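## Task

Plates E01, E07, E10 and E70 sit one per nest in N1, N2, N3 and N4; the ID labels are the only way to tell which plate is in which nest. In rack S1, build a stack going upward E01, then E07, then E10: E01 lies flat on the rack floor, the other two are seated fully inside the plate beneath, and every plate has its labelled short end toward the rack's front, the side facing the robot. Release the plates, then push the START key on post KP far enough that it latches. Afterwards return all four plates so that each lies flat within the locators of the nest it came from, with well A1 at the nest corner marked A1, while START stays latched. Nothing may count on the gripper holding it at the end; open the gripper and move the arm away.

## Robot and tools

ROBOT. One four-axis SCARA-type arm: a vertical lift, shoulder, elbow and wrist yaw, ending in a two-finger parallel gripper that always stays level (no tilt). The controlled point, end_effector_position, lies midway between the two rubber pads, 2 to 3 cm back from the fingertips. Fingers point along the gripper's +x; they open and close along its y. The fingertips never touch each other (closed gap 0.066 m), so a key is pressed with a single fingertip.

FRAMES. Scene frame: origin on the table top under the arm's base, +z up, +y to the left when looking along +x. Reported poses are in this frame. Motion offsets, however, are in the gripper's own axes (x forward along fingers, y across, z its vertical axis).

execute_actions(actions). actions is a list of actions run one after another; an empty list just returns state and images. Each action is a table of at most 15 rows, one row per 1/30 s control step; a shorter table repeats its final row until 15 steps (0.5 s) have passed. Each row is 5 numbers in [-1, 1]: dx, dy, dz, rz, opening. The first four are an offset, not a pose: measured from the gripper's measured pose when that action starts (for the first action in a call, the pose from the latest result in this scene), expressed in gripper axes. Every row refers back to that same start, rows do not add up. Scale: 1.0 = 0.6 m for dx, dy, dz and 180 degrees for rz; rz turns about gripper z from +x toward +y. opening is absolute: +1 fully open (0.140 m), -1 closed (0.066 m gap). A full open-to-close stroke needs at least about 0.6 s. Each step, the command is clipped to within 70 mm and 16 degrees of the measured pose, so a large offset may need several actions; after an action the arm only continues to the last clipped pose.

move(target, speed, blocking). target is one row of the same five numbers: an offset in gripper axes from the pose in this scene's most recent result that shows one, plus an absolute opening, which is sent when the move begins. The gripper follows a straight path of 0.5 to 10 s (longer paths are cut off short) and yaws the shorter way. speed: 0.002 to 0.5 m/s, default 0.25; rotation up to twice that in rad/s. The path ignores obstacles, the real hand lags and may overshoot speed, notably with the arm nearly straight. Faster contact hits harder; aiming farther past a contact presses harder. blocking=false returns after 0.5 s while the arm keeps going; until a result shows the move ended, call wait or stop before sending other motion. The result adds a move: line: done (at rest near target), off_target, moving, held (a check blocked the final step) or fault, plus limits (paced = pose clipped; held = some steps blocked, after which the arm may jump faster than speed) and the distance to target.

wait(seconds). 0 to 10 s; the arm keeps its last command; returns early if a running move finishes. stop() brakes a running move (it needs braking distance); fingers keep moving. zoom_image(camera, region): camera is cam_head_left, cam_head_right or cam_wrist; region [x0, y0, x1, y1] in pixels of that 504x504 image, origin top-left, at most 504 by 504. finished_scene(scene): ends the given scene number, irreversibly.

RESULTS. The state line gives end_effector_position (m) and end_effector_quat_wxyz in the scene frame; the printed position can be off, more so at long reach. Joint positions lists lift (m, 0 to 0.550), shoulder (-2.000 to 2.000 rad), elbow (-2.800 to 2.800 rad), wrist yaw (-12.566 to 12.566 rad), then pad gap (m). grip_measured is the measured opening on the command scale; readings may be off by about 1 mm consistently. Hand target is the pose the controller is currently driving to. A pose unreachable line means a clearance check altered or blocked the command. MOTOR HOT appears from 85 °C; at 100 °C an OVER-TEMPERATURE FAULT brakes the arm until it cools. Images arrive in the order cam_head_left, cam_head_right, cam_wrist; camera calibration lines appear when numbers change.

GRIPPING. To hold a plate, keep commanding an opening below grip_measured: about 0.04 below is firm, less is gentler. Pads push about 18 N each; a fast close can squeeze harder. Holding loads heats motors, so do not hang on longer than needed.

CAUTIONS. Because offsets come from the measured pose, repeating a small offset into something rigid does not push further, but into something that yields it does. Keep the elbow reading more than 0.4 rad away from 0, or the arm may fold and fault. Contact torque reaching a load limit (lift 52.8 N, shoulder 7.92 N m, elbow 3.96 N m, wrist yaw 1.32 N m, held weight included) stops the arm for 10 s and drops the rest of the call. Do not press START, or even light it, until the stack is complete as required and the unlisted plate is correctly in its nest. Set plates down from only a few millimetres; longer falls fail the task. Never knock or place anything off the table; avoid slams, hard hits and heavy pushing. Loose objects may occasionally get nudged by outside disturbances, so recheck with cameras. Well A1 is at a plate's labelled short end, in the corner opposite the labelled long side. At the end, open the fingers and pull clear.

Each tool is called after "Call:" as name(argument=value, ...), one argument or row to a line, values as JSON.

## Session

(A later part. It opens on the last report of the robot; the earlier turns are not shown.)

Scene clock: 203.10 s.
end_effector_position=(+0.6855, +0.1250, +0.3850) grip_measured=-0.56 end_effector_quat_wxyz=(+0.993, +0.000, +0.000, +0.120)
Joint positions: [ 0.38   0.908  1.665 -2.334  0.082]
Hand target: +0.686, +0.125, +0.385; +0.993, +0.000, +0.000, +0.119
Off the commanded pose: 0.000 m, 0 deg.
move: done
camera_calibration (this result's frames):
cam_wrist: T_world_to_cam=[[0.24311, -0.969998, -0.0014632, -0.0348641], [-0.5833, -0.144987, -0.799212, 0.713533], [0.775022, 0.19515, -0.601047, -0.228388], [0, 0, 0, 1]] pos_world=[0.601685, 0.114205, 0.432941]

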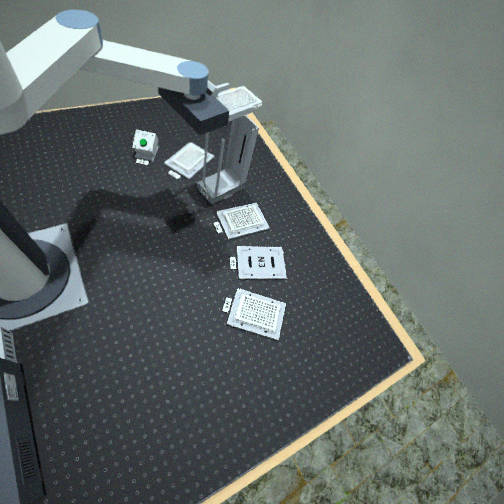

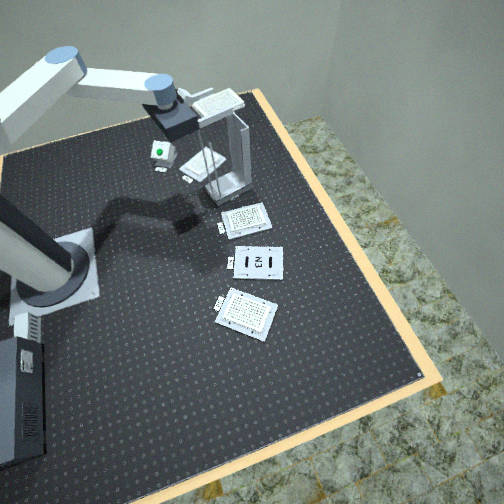

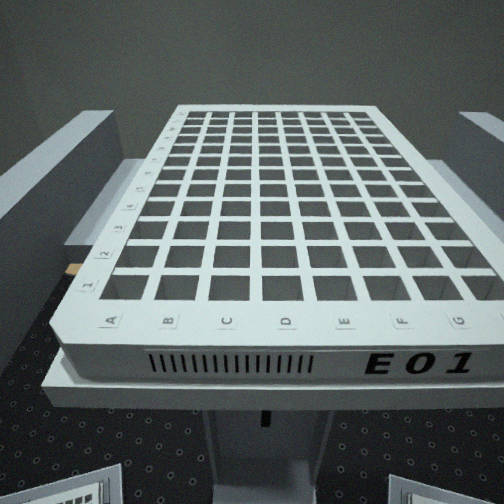

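Call:
move(
  target=[0, -0.002, -0.055, 0, -0.62],
  speed=0.1,
)

Scene clock: 209.07 s.
end_effector_position=(+0.6858, +0.1238, +0.3520) grip_measured=-0.56 end_effector_quat_wxyz=(+0.993, +0.000, +0.000, +0.120)
Joint positions: [ 0.347  0.905  1.665 -2.331  0.082]
Hand target: +0.686, +0.124, +0.352; +0.993, +0.000, +0.000, +0.120
Off the commanded pose: 0.000 m, 0 deg.
move: done
camera_calibration (this result's frames):
cam_wrist: T_world_to_cam=[[0.242876, -0.970056, -0.0014632, -0.0359386], [-0.583335, -0.144846, -0.799212, 0.687099], [0.775069, 0.194963, -0.601047, -0.248259], [0, 0, 0, 1]] pos_world=[0.601955, 0.113062, 0.39987]

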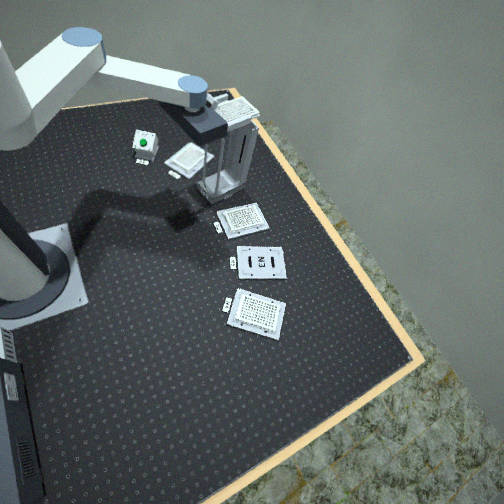

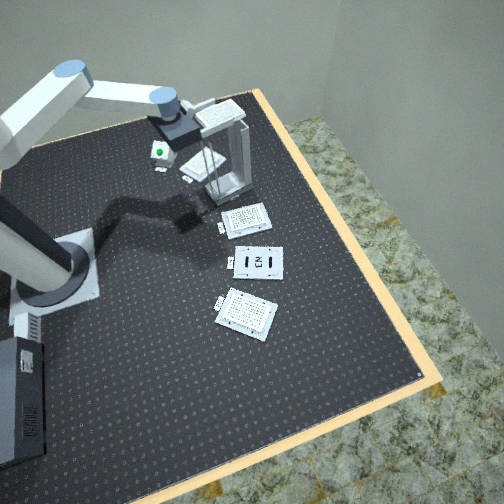

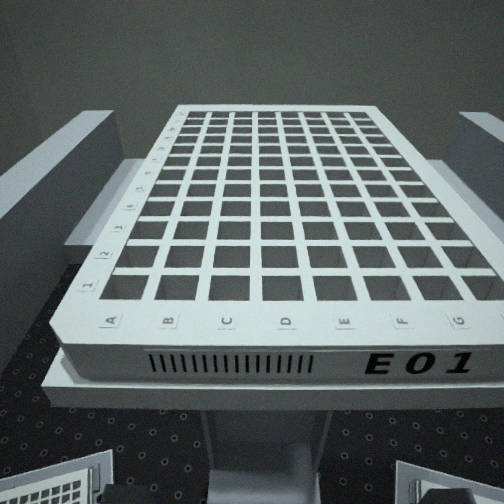

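Call:
zoom_image(
  camera="cam_head_left",
  region=[170, 70, 280, 170],
)

Call:
zoom_image(
  camera="cam_head_right",
  region=[160, 80, 270, 180],
)

Region (170, 70, 280, 170) of cam_head_left's 504x504 image, scaled by 4.582, with more detail than that image has; it fills the top 458 rows of this view, and the rest is white.

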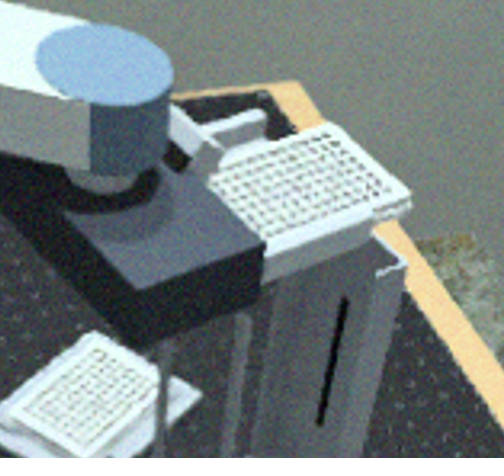

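Region (160, 80, 270, 180) of cam_head_right's 504x504 image, scaled by 4.582, with more detail than that image has; it fills the top 458 rows of this view, and the rest is white.

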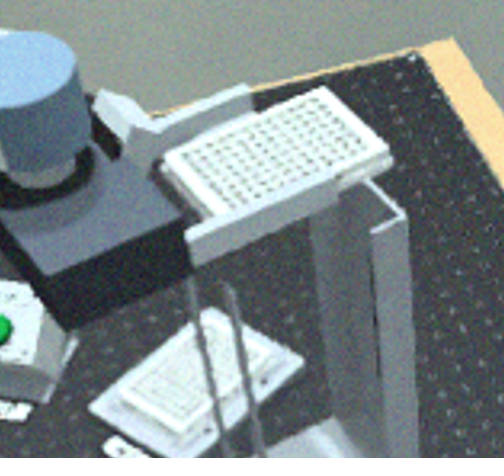

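Call:
move(
  target=[0, 0, -0.025, 0, -0.62],
  speed=0.08,
)

Scene clock: 213.43 s.
end_effector_position=(+0.6858, +0.1238, +0.3369) grip_measured=-0.56 end_effector_quat_wxyz=(+0.993, +0.000, +0.000, +0.120)
Joint positions: [ 0.332  0.905  1.665 -2.331  0.082]
Hand target: +0.686, +0.124, +0.337; +0.993, +0.000, +0.000, +0.120
Off the commanded pose: 0.000 m, 0 deg.
move: done
camera_calibration (this result's frames):
cam_wrist: T_world_to_cam=[[0.242892, -0.970052, -0.0014632, -0.0359684], [-0.583332, -0.144855, -0.799212, 0.675053], [0.775066, 0.194976, -0.601047, -0.257316], [0, 0, 0, 1]] pos_world=[0.601954, 0.113064, 0.384799]

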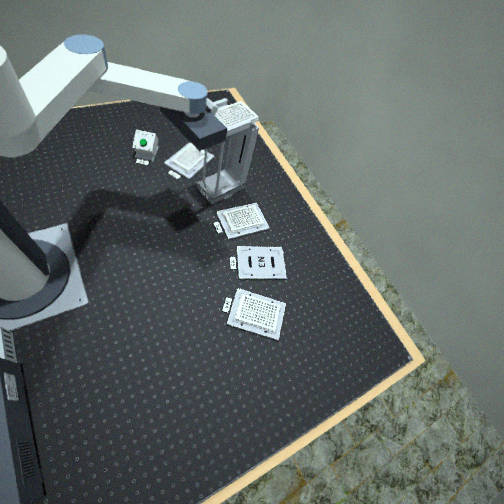

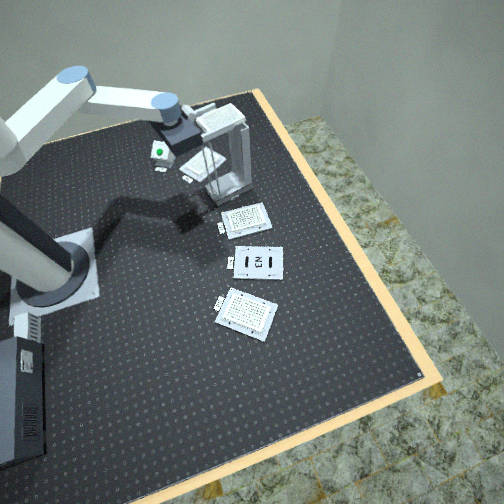

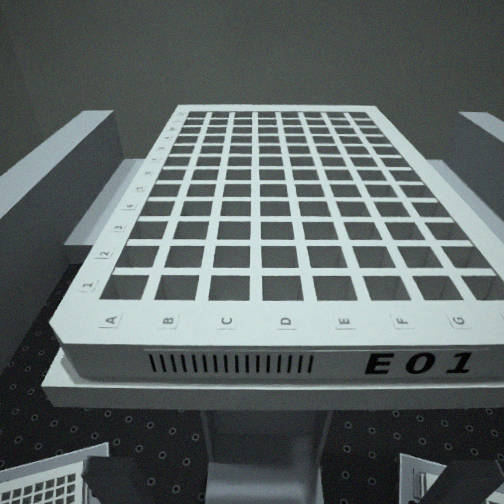

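Call:
zoom_image(
  camera="cam_wrist",
  region=[0, 370, 504, 504],
)

Call:
zoom_image(
  camera="cam_wrist",
  region=[30, 378, 230, 504],
)

Call:
zoom_image(
  camera="cam_wrist",
  region=[304, 378, 504, 504],
)

Region (0, 370, 504, 504) of cam_wrist's 504x504 image, scaled by 1.000; it fills the top 134 rows of this view, and the rest is white.

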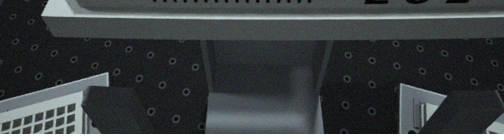

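Region (30, 378, 230, 504) of cam_wrist's 504x504 image, scaled by 2.520, with more detail than that image has; it fills the top 318 rows of this view, and the rest is white.

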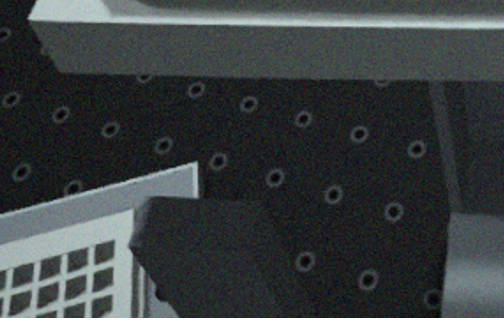

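Region (304, 378, 504, 504) of cam_wrist's 504x504 image, scaled by 2.520, with more detail than that image has; it fills the top 318 rows of this view, and the rest is white.

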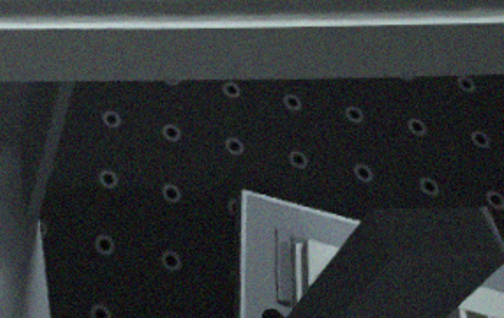

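Call:
move(
  target=[0, 0.0012, -0.016, -0.0055, -0.62],
  speed=0.05,
)

Call:
zoom_image(
  camera="cam_head_left",
  region=[190, 80, 270, 160],
)

Call:
zoom_image(
  camera="cam_head_right",
  region=[180, 90, 260, 170],
)

Scene clock: 228.43 s.
end_effector_position=(+0.6856, +0.1245, +0.3273) grip_measured=-0.56 end_effector_quat_wxyz=(+0.994, +0.000, +0.000, +0.111)
Joint positions: [ 0.322  0.913  1.665 -2.356  0.082]
Hand target: +0.686, +0.125, +0.327; +0.994, +0.000, +0.000, +0.111
Off the commanded pose: 0.000 m, 0 deg.
move: done
camera_calibration (this result's frames):
cam_wrist: T_world_to_cam=[[0.226187, -0.974083, -0.0014632, -0.0233498], [-0.585735, -0.134811, -0.799212, 0.667733], [0.778302, 0.181629, -0.601047, -0.263655], [0, 0, 0, 1]] pos_world=[0.6016, 0.11516, 0.375157]

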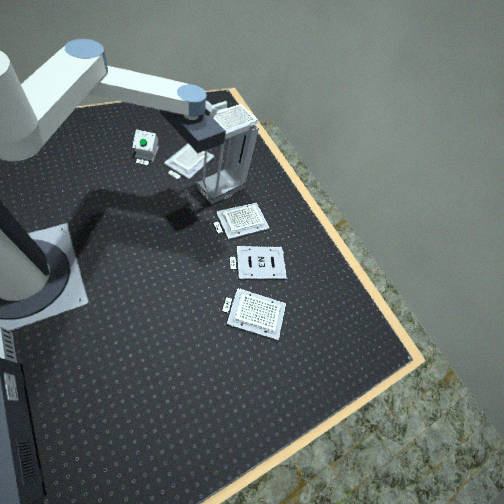

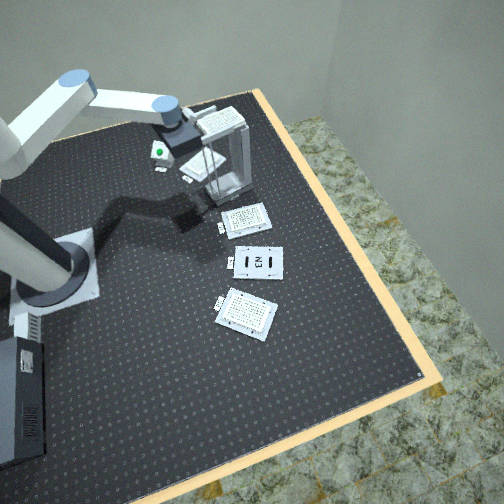

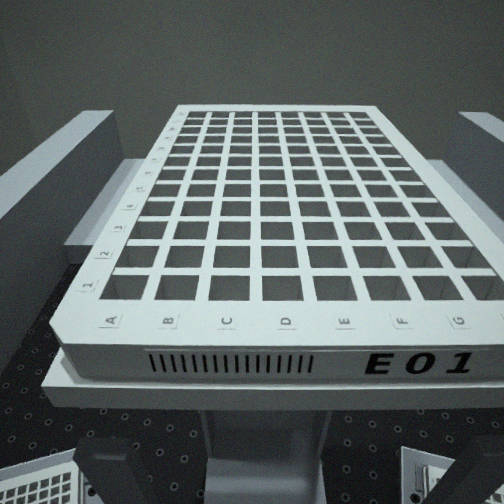

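Region (190, 80, 270, 160) of cam_head_left's 504x504 image, scaled by 6.300, with more detail than that image has.

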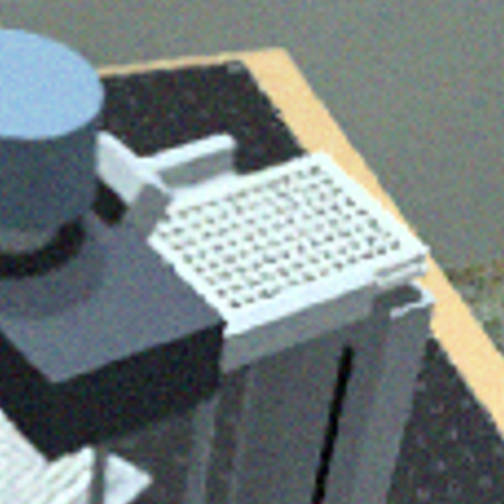

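Region (180, 90, 260, 170) of cam_head_right's 504x504 image, scaled by 6.300, with more detail than that image has.

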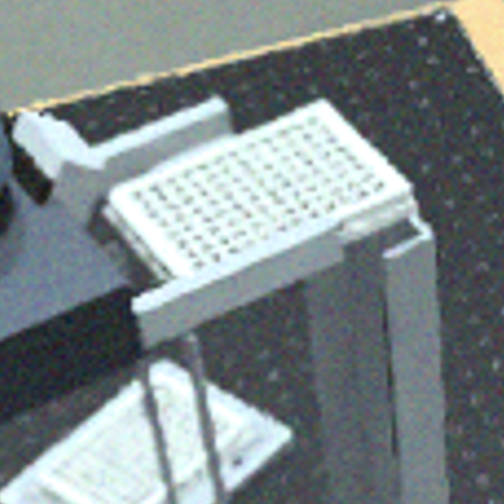

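Call:
move(
  target=[0, 0, -0.02, 0, -0.62],
  speed=0.02,
)

Call:
zoom_image(
  camera="cam_wrist",
  region=[0, 300, 504, 504],
)

Call:
zoom_image(
  camera="cam_head_right",
  region=[180, 90, 260, 170],
)

Scene clock: 231.90 s.
end_effector_position=(+0.6856, +0.1245, +0.3152) grip_measured=-0.56 end_effector_quat_wxyz=(+0.994, +0.000, +0.000, +0.111)
Joint positions: [ 0.31   0.913  1.665 -2.356  0.082]
Hand target: +0.686, +0.124, +0.315; +0.994, +0.000, +0.000, +0.111
Off the commanded pose: 0.000 m, 0 deg.
move: done
camera_calibration (this result's frames):
cam_wrist: T_world_to_cam=[[0.22618, -0.974084, -0.0014632, -0.023364], [-0.585736, -0.134806, -0.799212, 0.658097], [0.778303, 0.181623, -0.601047, -0.270901], [0, 0, 0, 1]] pos_world=[0.601599, 0.115159, 0.363101]

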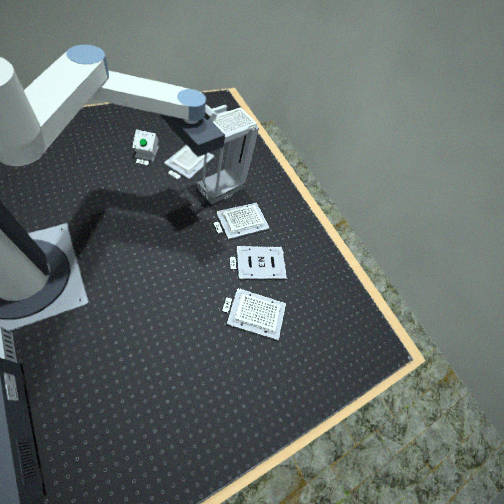

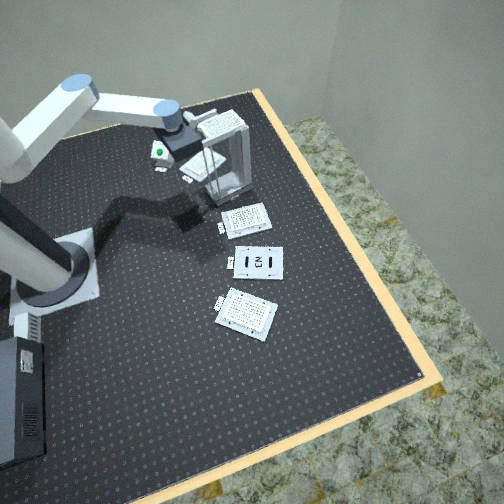

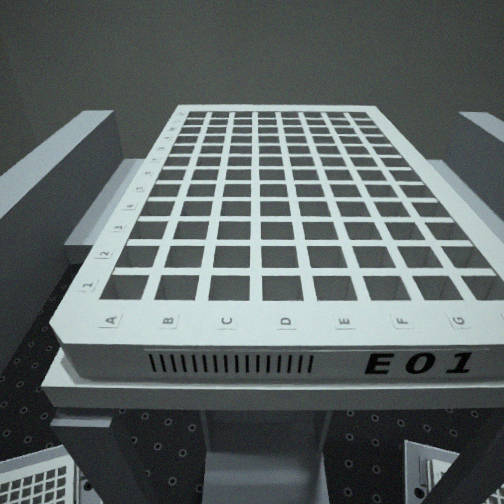

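Region (0, 300, 504, 504) of cam_wrist's 504x504 image, scaled by 1.000; it fills the top 204 rows of this view, and the rest is white.

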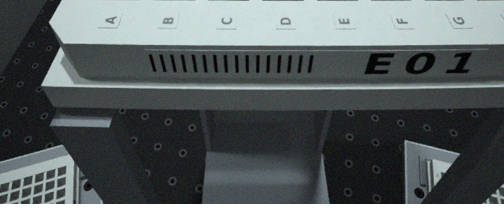

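Region (180, 90, 260, 170) of cam_head_right's 504x504 image, scaled by 6.300, with more detail than that image has.

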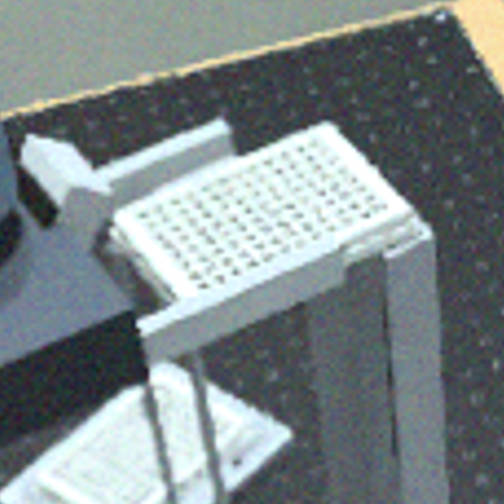

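Call:
zoom_image(
  camera="cam_wrist",
  region=[20, 350, 180, 470],
)

Region (20, 350, 180, 470) of cam_wrist's 504x504 image, scaled by 3.150, with more detail than that image has; it fills the top 378 rows of this view, and the rest is white.

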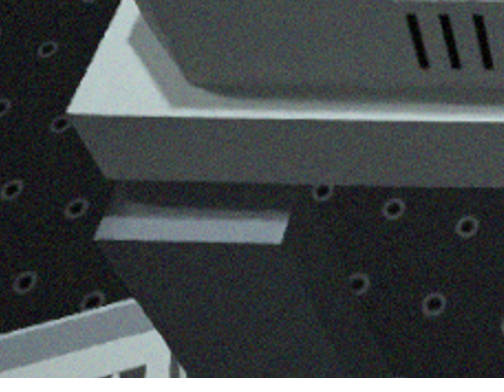

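Call:
move(
  target=[0.0058, 0, 0, 0, -0.62],
  speed=0.02,
)

Call:
zoom_image(
  camera="cam_wrist",
  region=[20, 350, 180, 470],
)

Call:
zoom_image(
  camera="cam_head_right",
  region=[200, 100, 260, 160],
)

Call:
zoom_image(
  camera="cam_head_left",
  region=[205, 95, 265, 155],
)

Scene clock: 244.03 s.
end_effector_position=(+0.6890, +0.1253, +0.3152) grip_measured=-0.56 end_effector_quat_wxyz=(+0.994, +0.000, +0.000, +0.111)
Joint positions: [ 0.31   0.905  1.685 -2.367  0.082]
Hand target: +0.689, +0.125, +0.315; +0.994, +0.000, +0.000, +0.111
Off the commanded pose: 0.000 m, 0 deg.
move: done
camera_calibration (this result's frames):
cam_wrist: T_world_to_cam=[[0.226462, -0.974019, -0.0014632, -0.0235175], [-0.585697, -0.134976, -0.799212, 0.66017], [0.77825, 0.181848, -0.601047, -0.273657], [0, 0, 0, 1]] pos_world=[0.604959, 0.115964, 0.363101]

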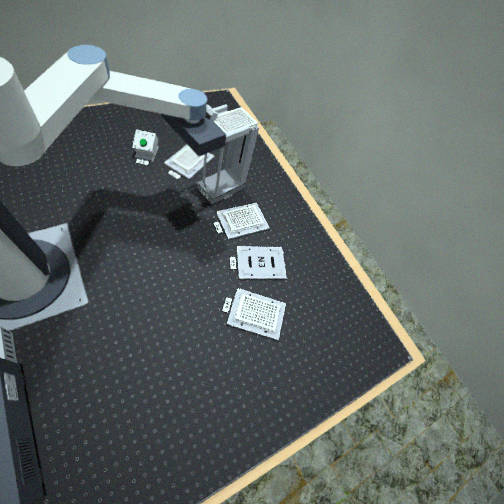

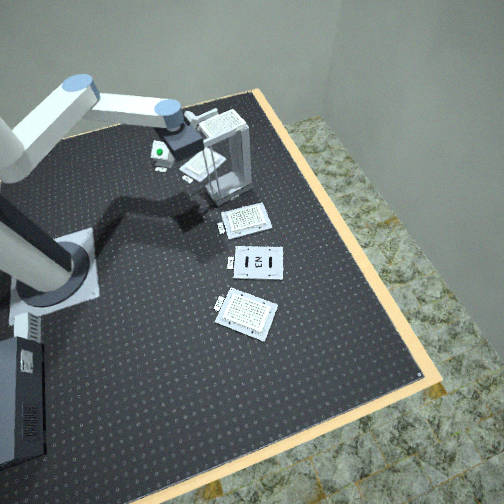

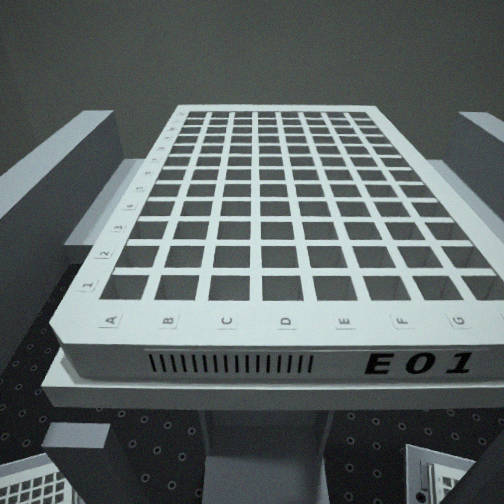

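Region (20, 350, 180, 470) of cam_wrist's 504x504 image, scaled by 3.150, with more detail than that image has; it fills the top 378 rows of this view, and the rest is white.

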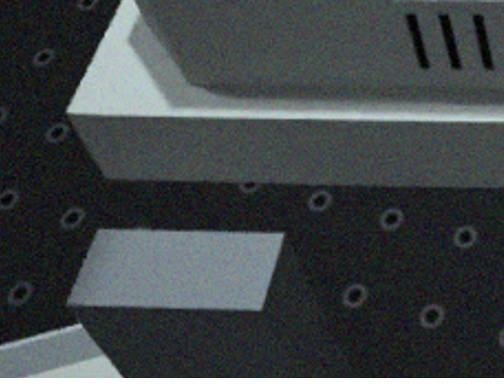

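Region (200, 100, 260, 160) of cam_head_right's 504x504 image, scaled by 8.400, with more detail than that image has.

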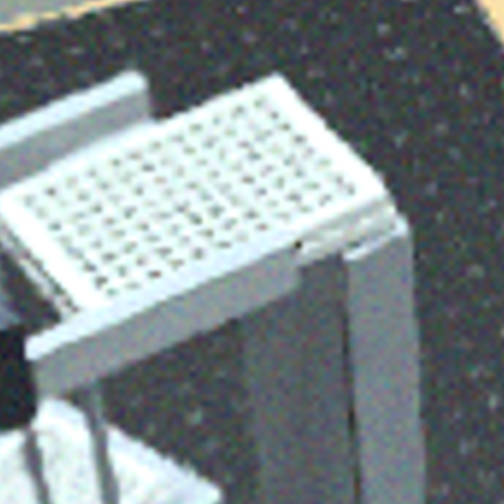

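Region (205, 95, 265, 155) of cam_head_left's 504x504 image, scaled by 8.400, with more detail than that image has.

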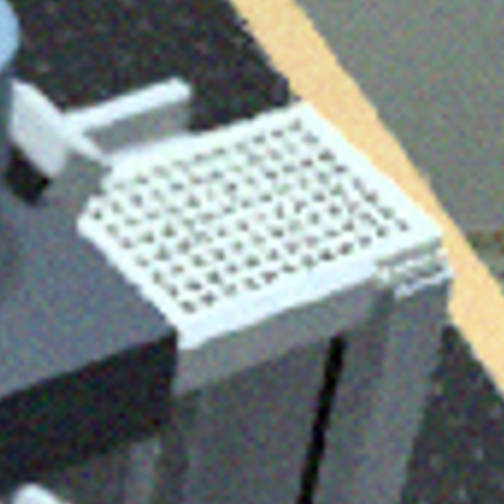

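Call:
move(
  target=[0, 0, -0.012, 0, -0.62],
  speed=0.015,
)

Call:
zoom_image(
  camera="cam_wrist",
  region=[20, 350, 180, 470],
)

Call:
zoom_image(
  camera="cam_head_right",
  region=[200, 100, 260, 160],
)

Call:
zoom_image(
  camera="cam_head_left",
  region=[205, 95, 265, 155],
)

Scene clock: 248.77 s.
end_effector_position=(+0.6889, +0.1252, +0.3082) grip_measured=-0.56 end_effector_quat_wxyz=(+0.994, +0.000, +0.000, +0.111)
Joint positions: [ 0.303  0.905  1.685 -2.366  0.082]
Hand target: +0.689, +0.125, +0.308; +0.994, +0.000, +0.000, +0.111
Off the commanded pose: 0.000 m, 0 deg.
move: done
camera_calibration (this result's frames):
cam_wrist: T_world_to_cam=[[0.226496, -0.974011, -0.0014632, -0.0236037], [-0.585693, -0.134996, -0.799212, 0.654548], [0.778244, 0.181875, -0.601047, -0.277759], [0, 0, 0, 1]] pos_world=[0.604874, 0.115889, 0.356141]

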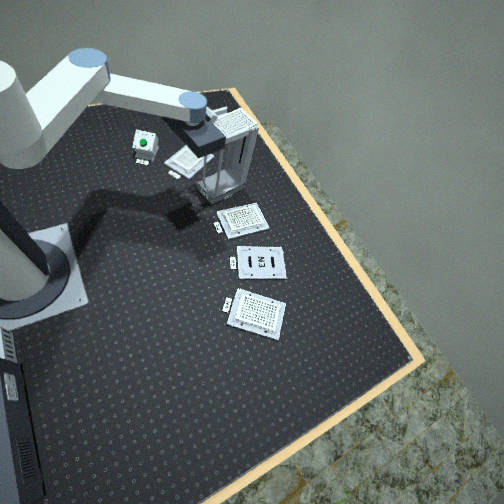

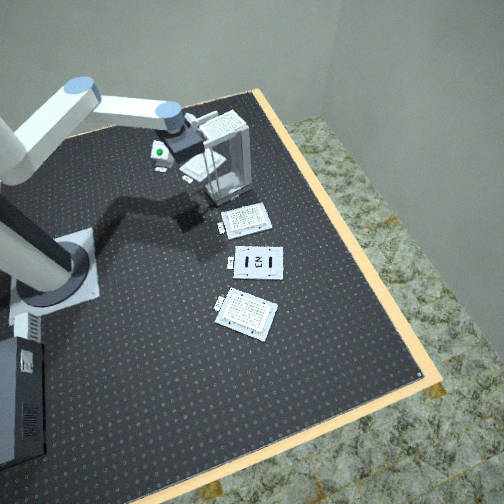

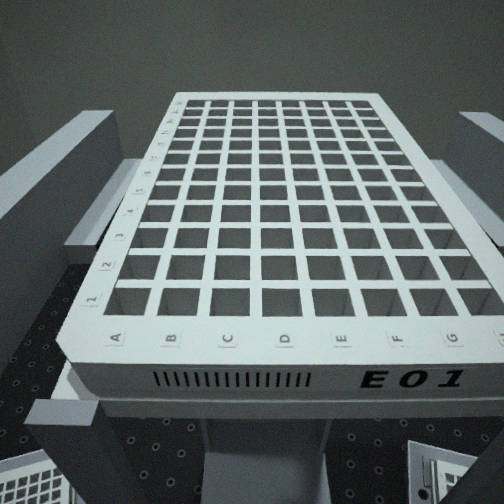

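Region (20, 350, 180, 470) of cam_wrist's 504x504 image, scaled by 3.150, with more detail than that image has; it fills the top 378 rows of this view, and the rest is white.

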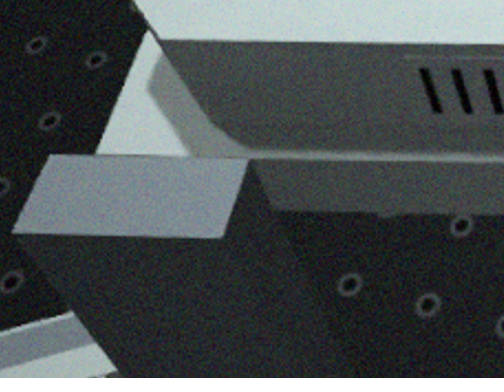

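Region (200, 100, 260, 160) of cam_head_right's 504x504 image, scaled by 8.400, with more detail than that image has.

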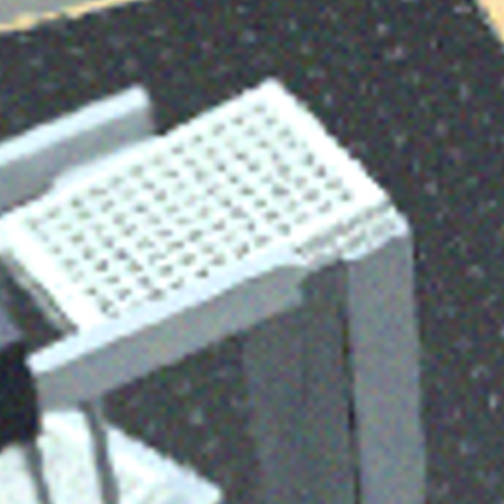

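Region (205, 95, 265, 155) of cam_head_left's 504x504 image, scaled by 8.400, with more detail than that image has.

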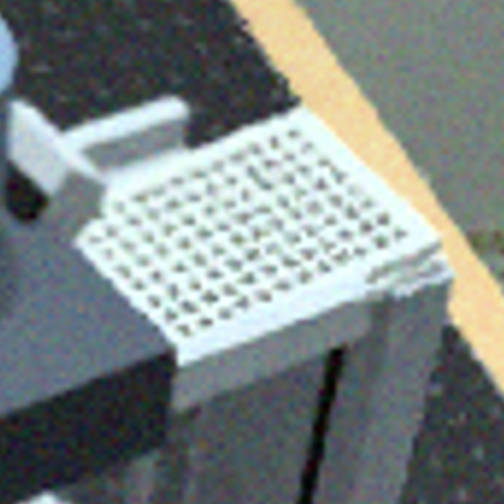

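Call:
move(
  target=[-0.0005, -0.0018, 0.002, 0, -0.62],
  speed=0.01,
)

Call:
move(
  target=[0, 0, -0.006, 0, -0.62],
  speed=0.01,
)

Scene clock: 266.80 s.
end_effector_position=(+0.6888, +0.1247, +0.3094) grip_measured=-0.56 end_effector_quat_wxyz=(+0.994, +0.000, +0.000, +0.112)
Joint positions: [ 0.304  0.903  1.684 -2.362  0.082]
Hand target: +0.689, +0.124, +0.309; +0.994, +0.000, +0.000, +0.111
Off the commanded pose: 0.001 m, 0 deg.
move: done
camera_calibration (this result's frames):
cam_wrist: T_world_to_cam=[[0.228523, -0.973537, -0.0014632, -0.0255241], [-0.58541, -0.136215, -0.799212, 0.655329], [0.777864, 0.183495, -0.601047, -0.276858], [0, 0, 0, 1]] pos_world=[0.604827, 0.115219, 0.357305]

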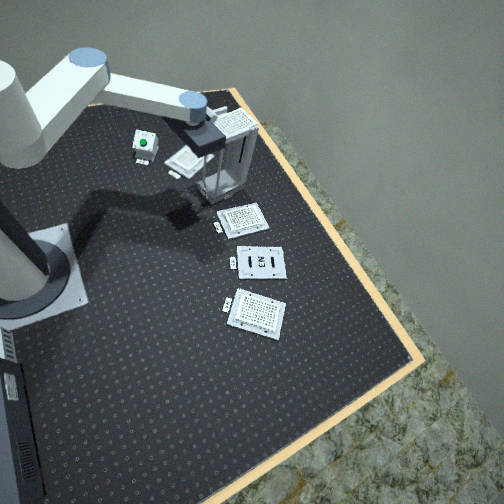

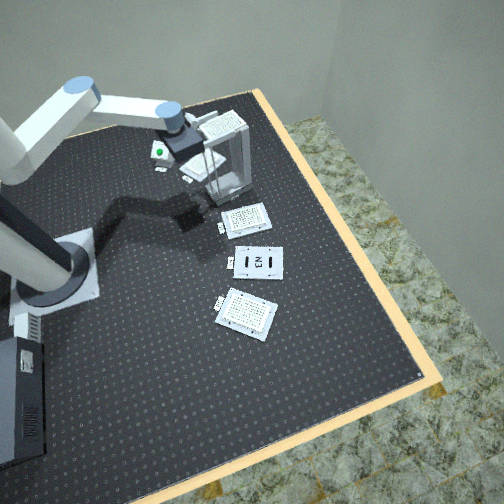

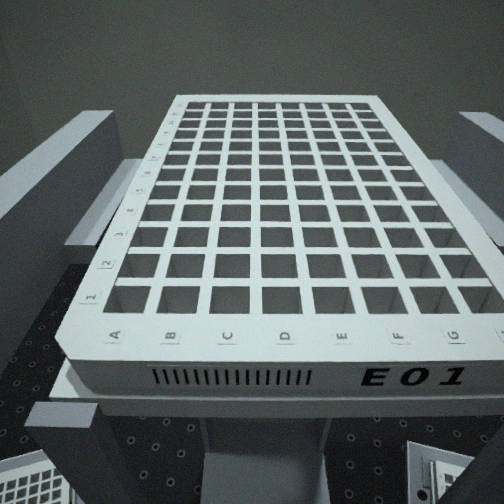

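Scene clock: 267.50 s.
end_effector_position=(+0.6888, +0.1248, +0.3061) grip_measured=-0.56 end_effector_quat_wxyz=(+0.994, +0.000, +0.000, +0.112)
Joint positions: [ 0.301  0.903  1.683 -2.361  0.082]
Hand target: +0.689, +0.125, +0.306; +0.994, +0.000, +0.000, +0.112
Off the commanded pose: 0.000 m, 0 deg.
move: done
camera_calibration (this result's frames):
cam_wrist: T_world_to_cam=[[0.228768, -0.97348, -0.0014632, -0.0256535], [-0.585376, -0.136362, -0.799212, 0.652696], [0.777818, 0.183691, -0.601047, -0.278784], [0, 0, 0, 1]] pos_world=[0.604785, 0.11524, 0.354043]

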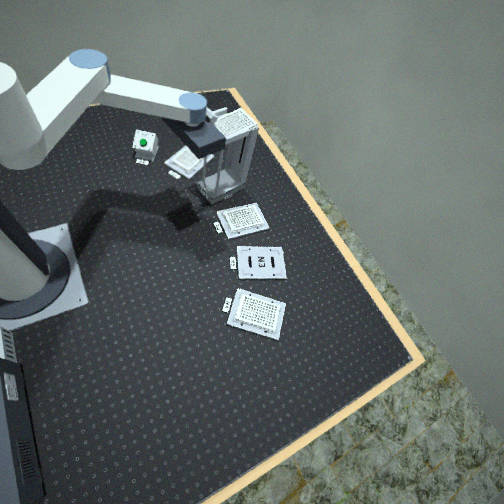

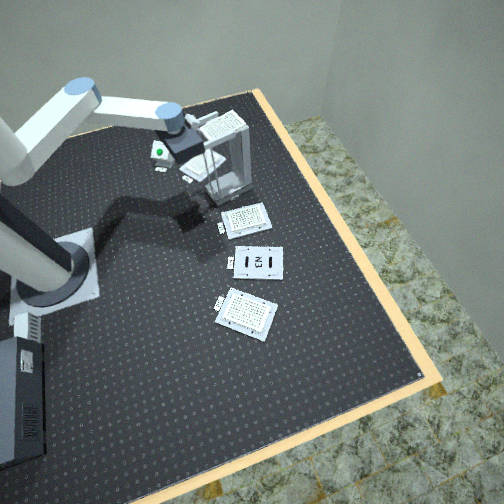

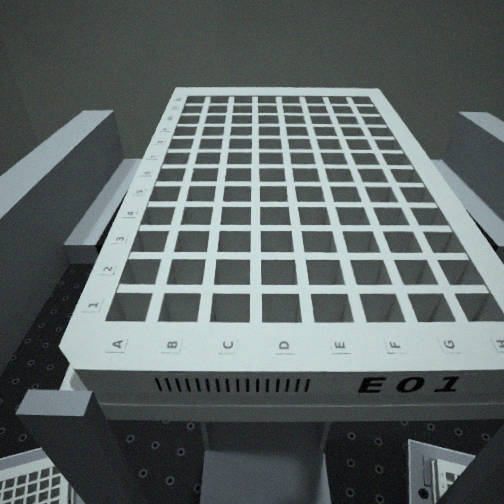

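Call:
move(
  target=[-0.0017, 0.0008, 0.002, -0.0006, -0.62],
  speed=0.01,
)

Call:
zoom_image(
  camera="cam_wrist",
  region=[0, 340, 160, 460],
)

Scene clock: 273.90 s.
end_effector_position=(+0.6877, +0.1250, +0.3073) grip_measured=-0.56 end_effector_quat_wxyz=(+0.994, +0.000, +0.000, +0.112)
Joint positions: [ 0.302  0.908  1.678 -2.362  0.082]
Hand target: +0.688, +0.125, +0.307; +0.994, +0.000, +0.000, +0.112
Off the commanded pose: 0.000 m, 0 deg.
move: done
camera_calibration (this result's frames):
cam_wrist: T_world_to_cam=[[0.227237, -0.973838, -0.0014632, -0.0240471], [-0.58559, -0.135441, -0.799212, 0.653047], [0.778105, 0.182467, -0.601047, -0.277355], [0, 0, 0, 1]] pos_world=[0.603693, 0.11564, 0.355184]

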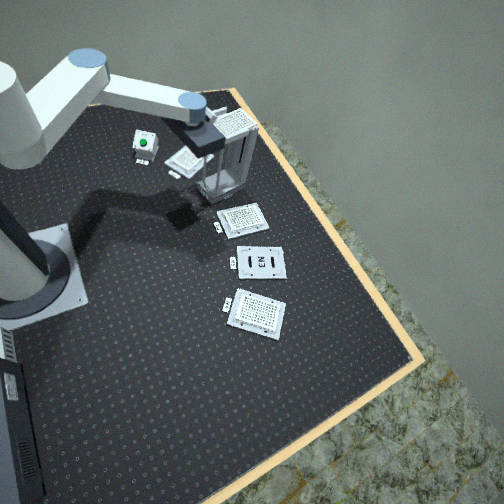

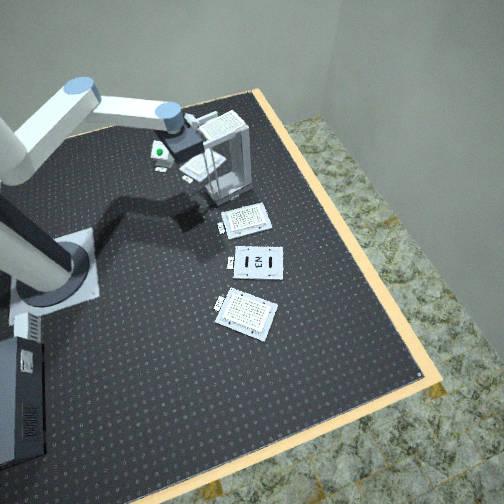

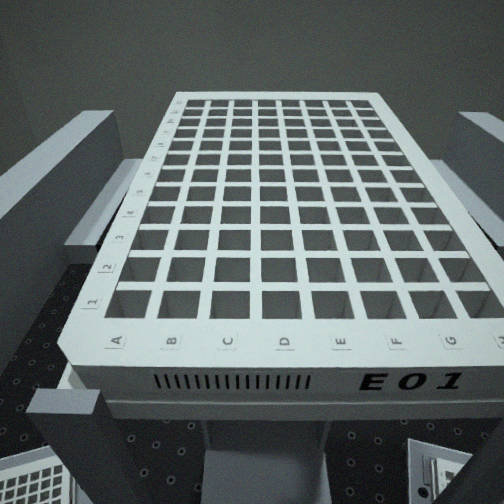

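Region (0, 340, 160, 460) of cam_wrist's 504x504 image, scaled by 3.150, with more detail than that image has; it fills the top 378 rows of this view, and the rest is white.

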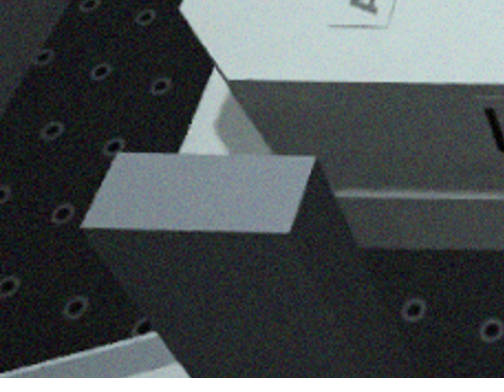

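Call:
move(
  target=[0, 0, -0.006, 0, -0.62],
  speed=0.01,
)

Scene clock: 275.73 s.
end_effector_position=(+0.6877, +0.1250, +0.3037) grip_measured=-0.56 end_effector_quat_wxyz=(+0.994, +0.000, +0.000, +0.112)
Joint positions: [ 0.299  0.908  1.678 -2.362  0.082]
Hand target: +0.688, +0.125, +0.304; +0.994, +0.000, +0.000, +0.112
Off the commanded pose: 0.000 m, 0 deg.
move: done
camera_calibration (this result's frames):
cam_wrist: T_world_to_cam=[[0.227225, -0.973841, -0.0014632, -0.0240487], [-0.585591, -0.135434, -0.799212, 0.650174], [0.778108, 0.182458, -0.601047, -0.279515], [0, 0, 0, 1]] pos_world=[0.603693, 0.115636, 0.35159]

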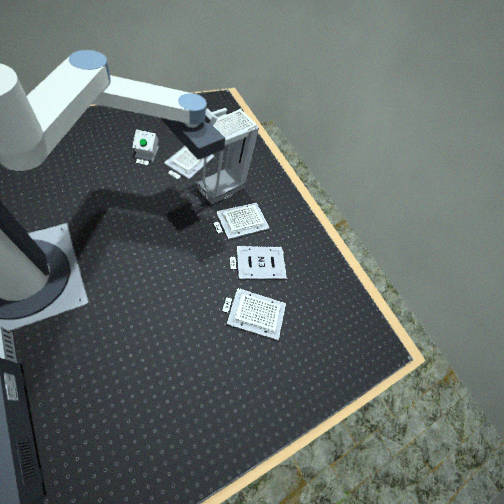

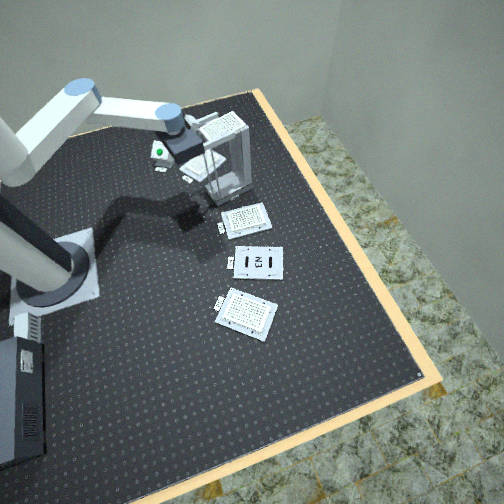

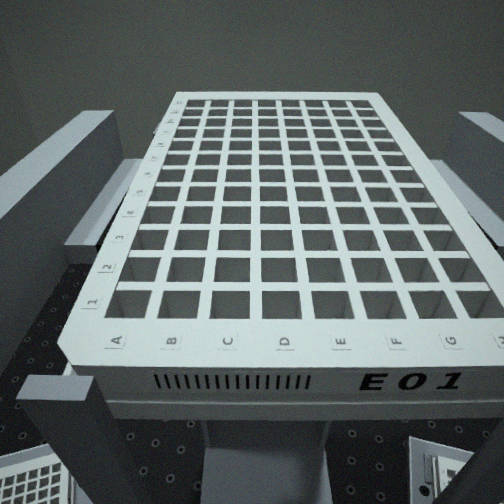

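Call:
move(
  target=[0, 0, -0.04, 0, -0.62],
  speed=0.03,
)

Call:
zoom_image(
  camera="cam_wrist",
  region=[120, 30, 440, 190],
)

Scene clock: 279.10 s.
end_effector_position=(+0.6877, +0.1250, +0.2796) grip_measured=-0.56 end_effector_quat_wxyz=(+0.994, +0.000, +0.000, +0.112)
Joint positions: [ 0.275  0.908  1.678 -2.362  0.082]
Hand target: +0.688, +0.125, +0.280; +0.994, +0.000, +0.000, +0.112
Off the commanded pose: 0.000 m, 0 deg.
move: done
camera_calibration (this result's frames):
cam_wrist: T_world_to_cam=[[0.227219, -0.973842, -0.0014632, -0.0240818], [-0.585592, -0.135431, -0.799212, 0.630935], [0.778109, 0.182453, -0.601047, -0.293982], [0, 0, 0, 1]] pos_world=[0.603693, 0.115634, 0.327519]

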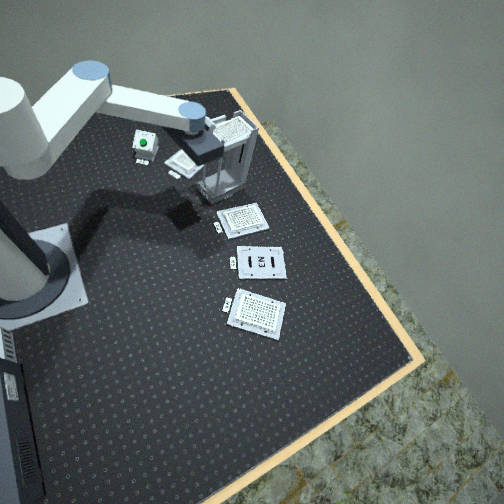

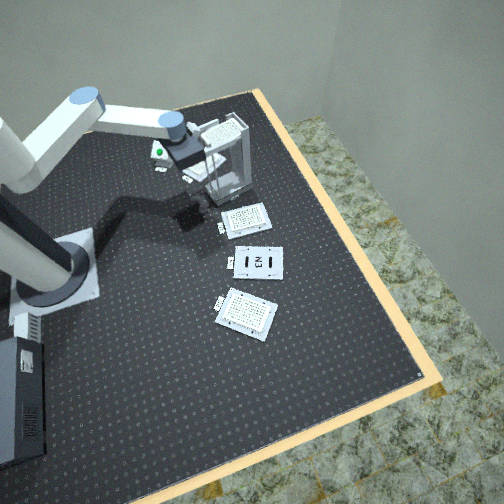

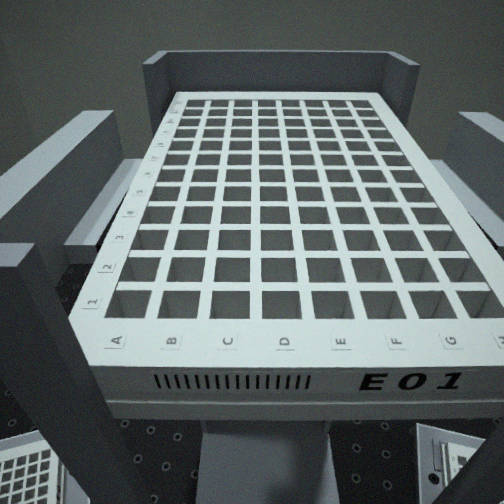

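Region (120, 30, 440, 190) of cam_wrist's 504x504 image, scaled by 1.575, with more detail than that image has.

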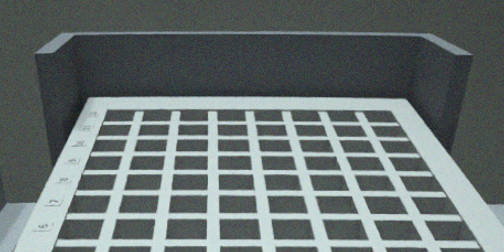

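Call:
move(
  target=[0, 0, -0.335, 0, -0.62],
  speed=0.15,
)

Scene clock: 283.53 s.
end_effector_position=(+0.6877, +0.1250, +0.0785) grip_measured=-0.56 end_effector_quat_wxyz=(+0.994, +0.000, +0.000, +0.112)
Joint positions: [ 0.074  0.908  1.678 -2.362  0.082]
Hand target: +0.688, +0.125, +0.079; +0.994, +0.000, +0.000, +0.112
Off the commanded pose: 0.000 m, 0 deg.
move: done
camera_calibration (this result's frames):
cam_wrist: T_world_to_cam=[[0.227161, -0.973856, -0.0014632, -0.0243531], [-0.5856, -0.135396, -0.799212, 0.470232], [0.77812, 0.182407, -0.601047, -0.41483], [0, 0, 0, 1]] pos_world=[0.603687, 0.115619, 0.126447]

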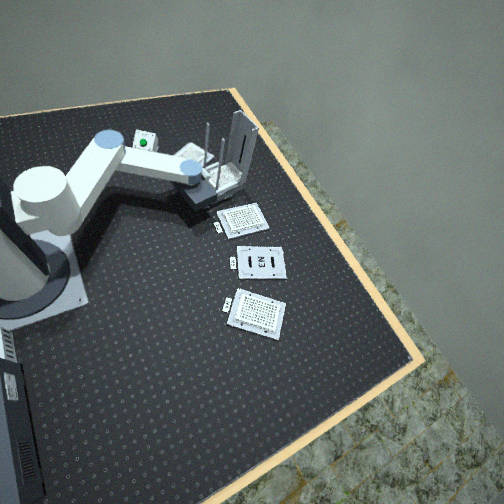

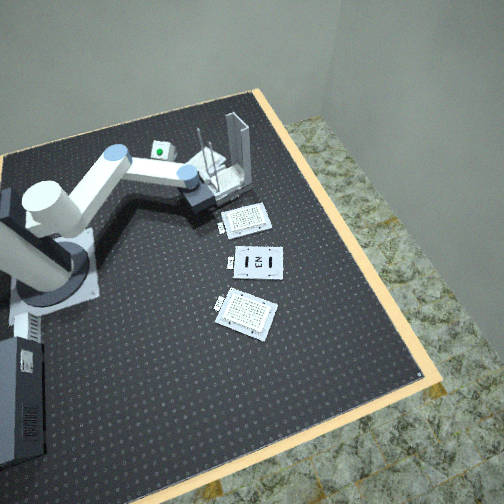

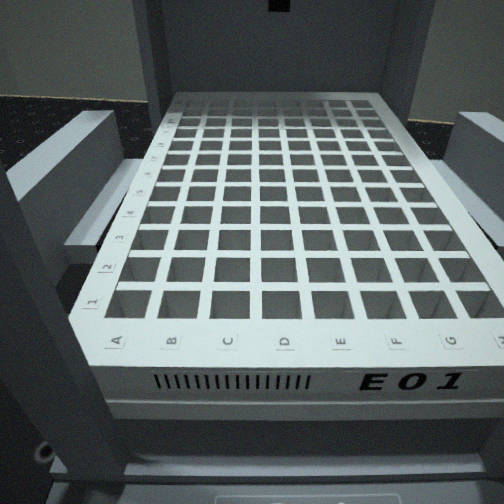

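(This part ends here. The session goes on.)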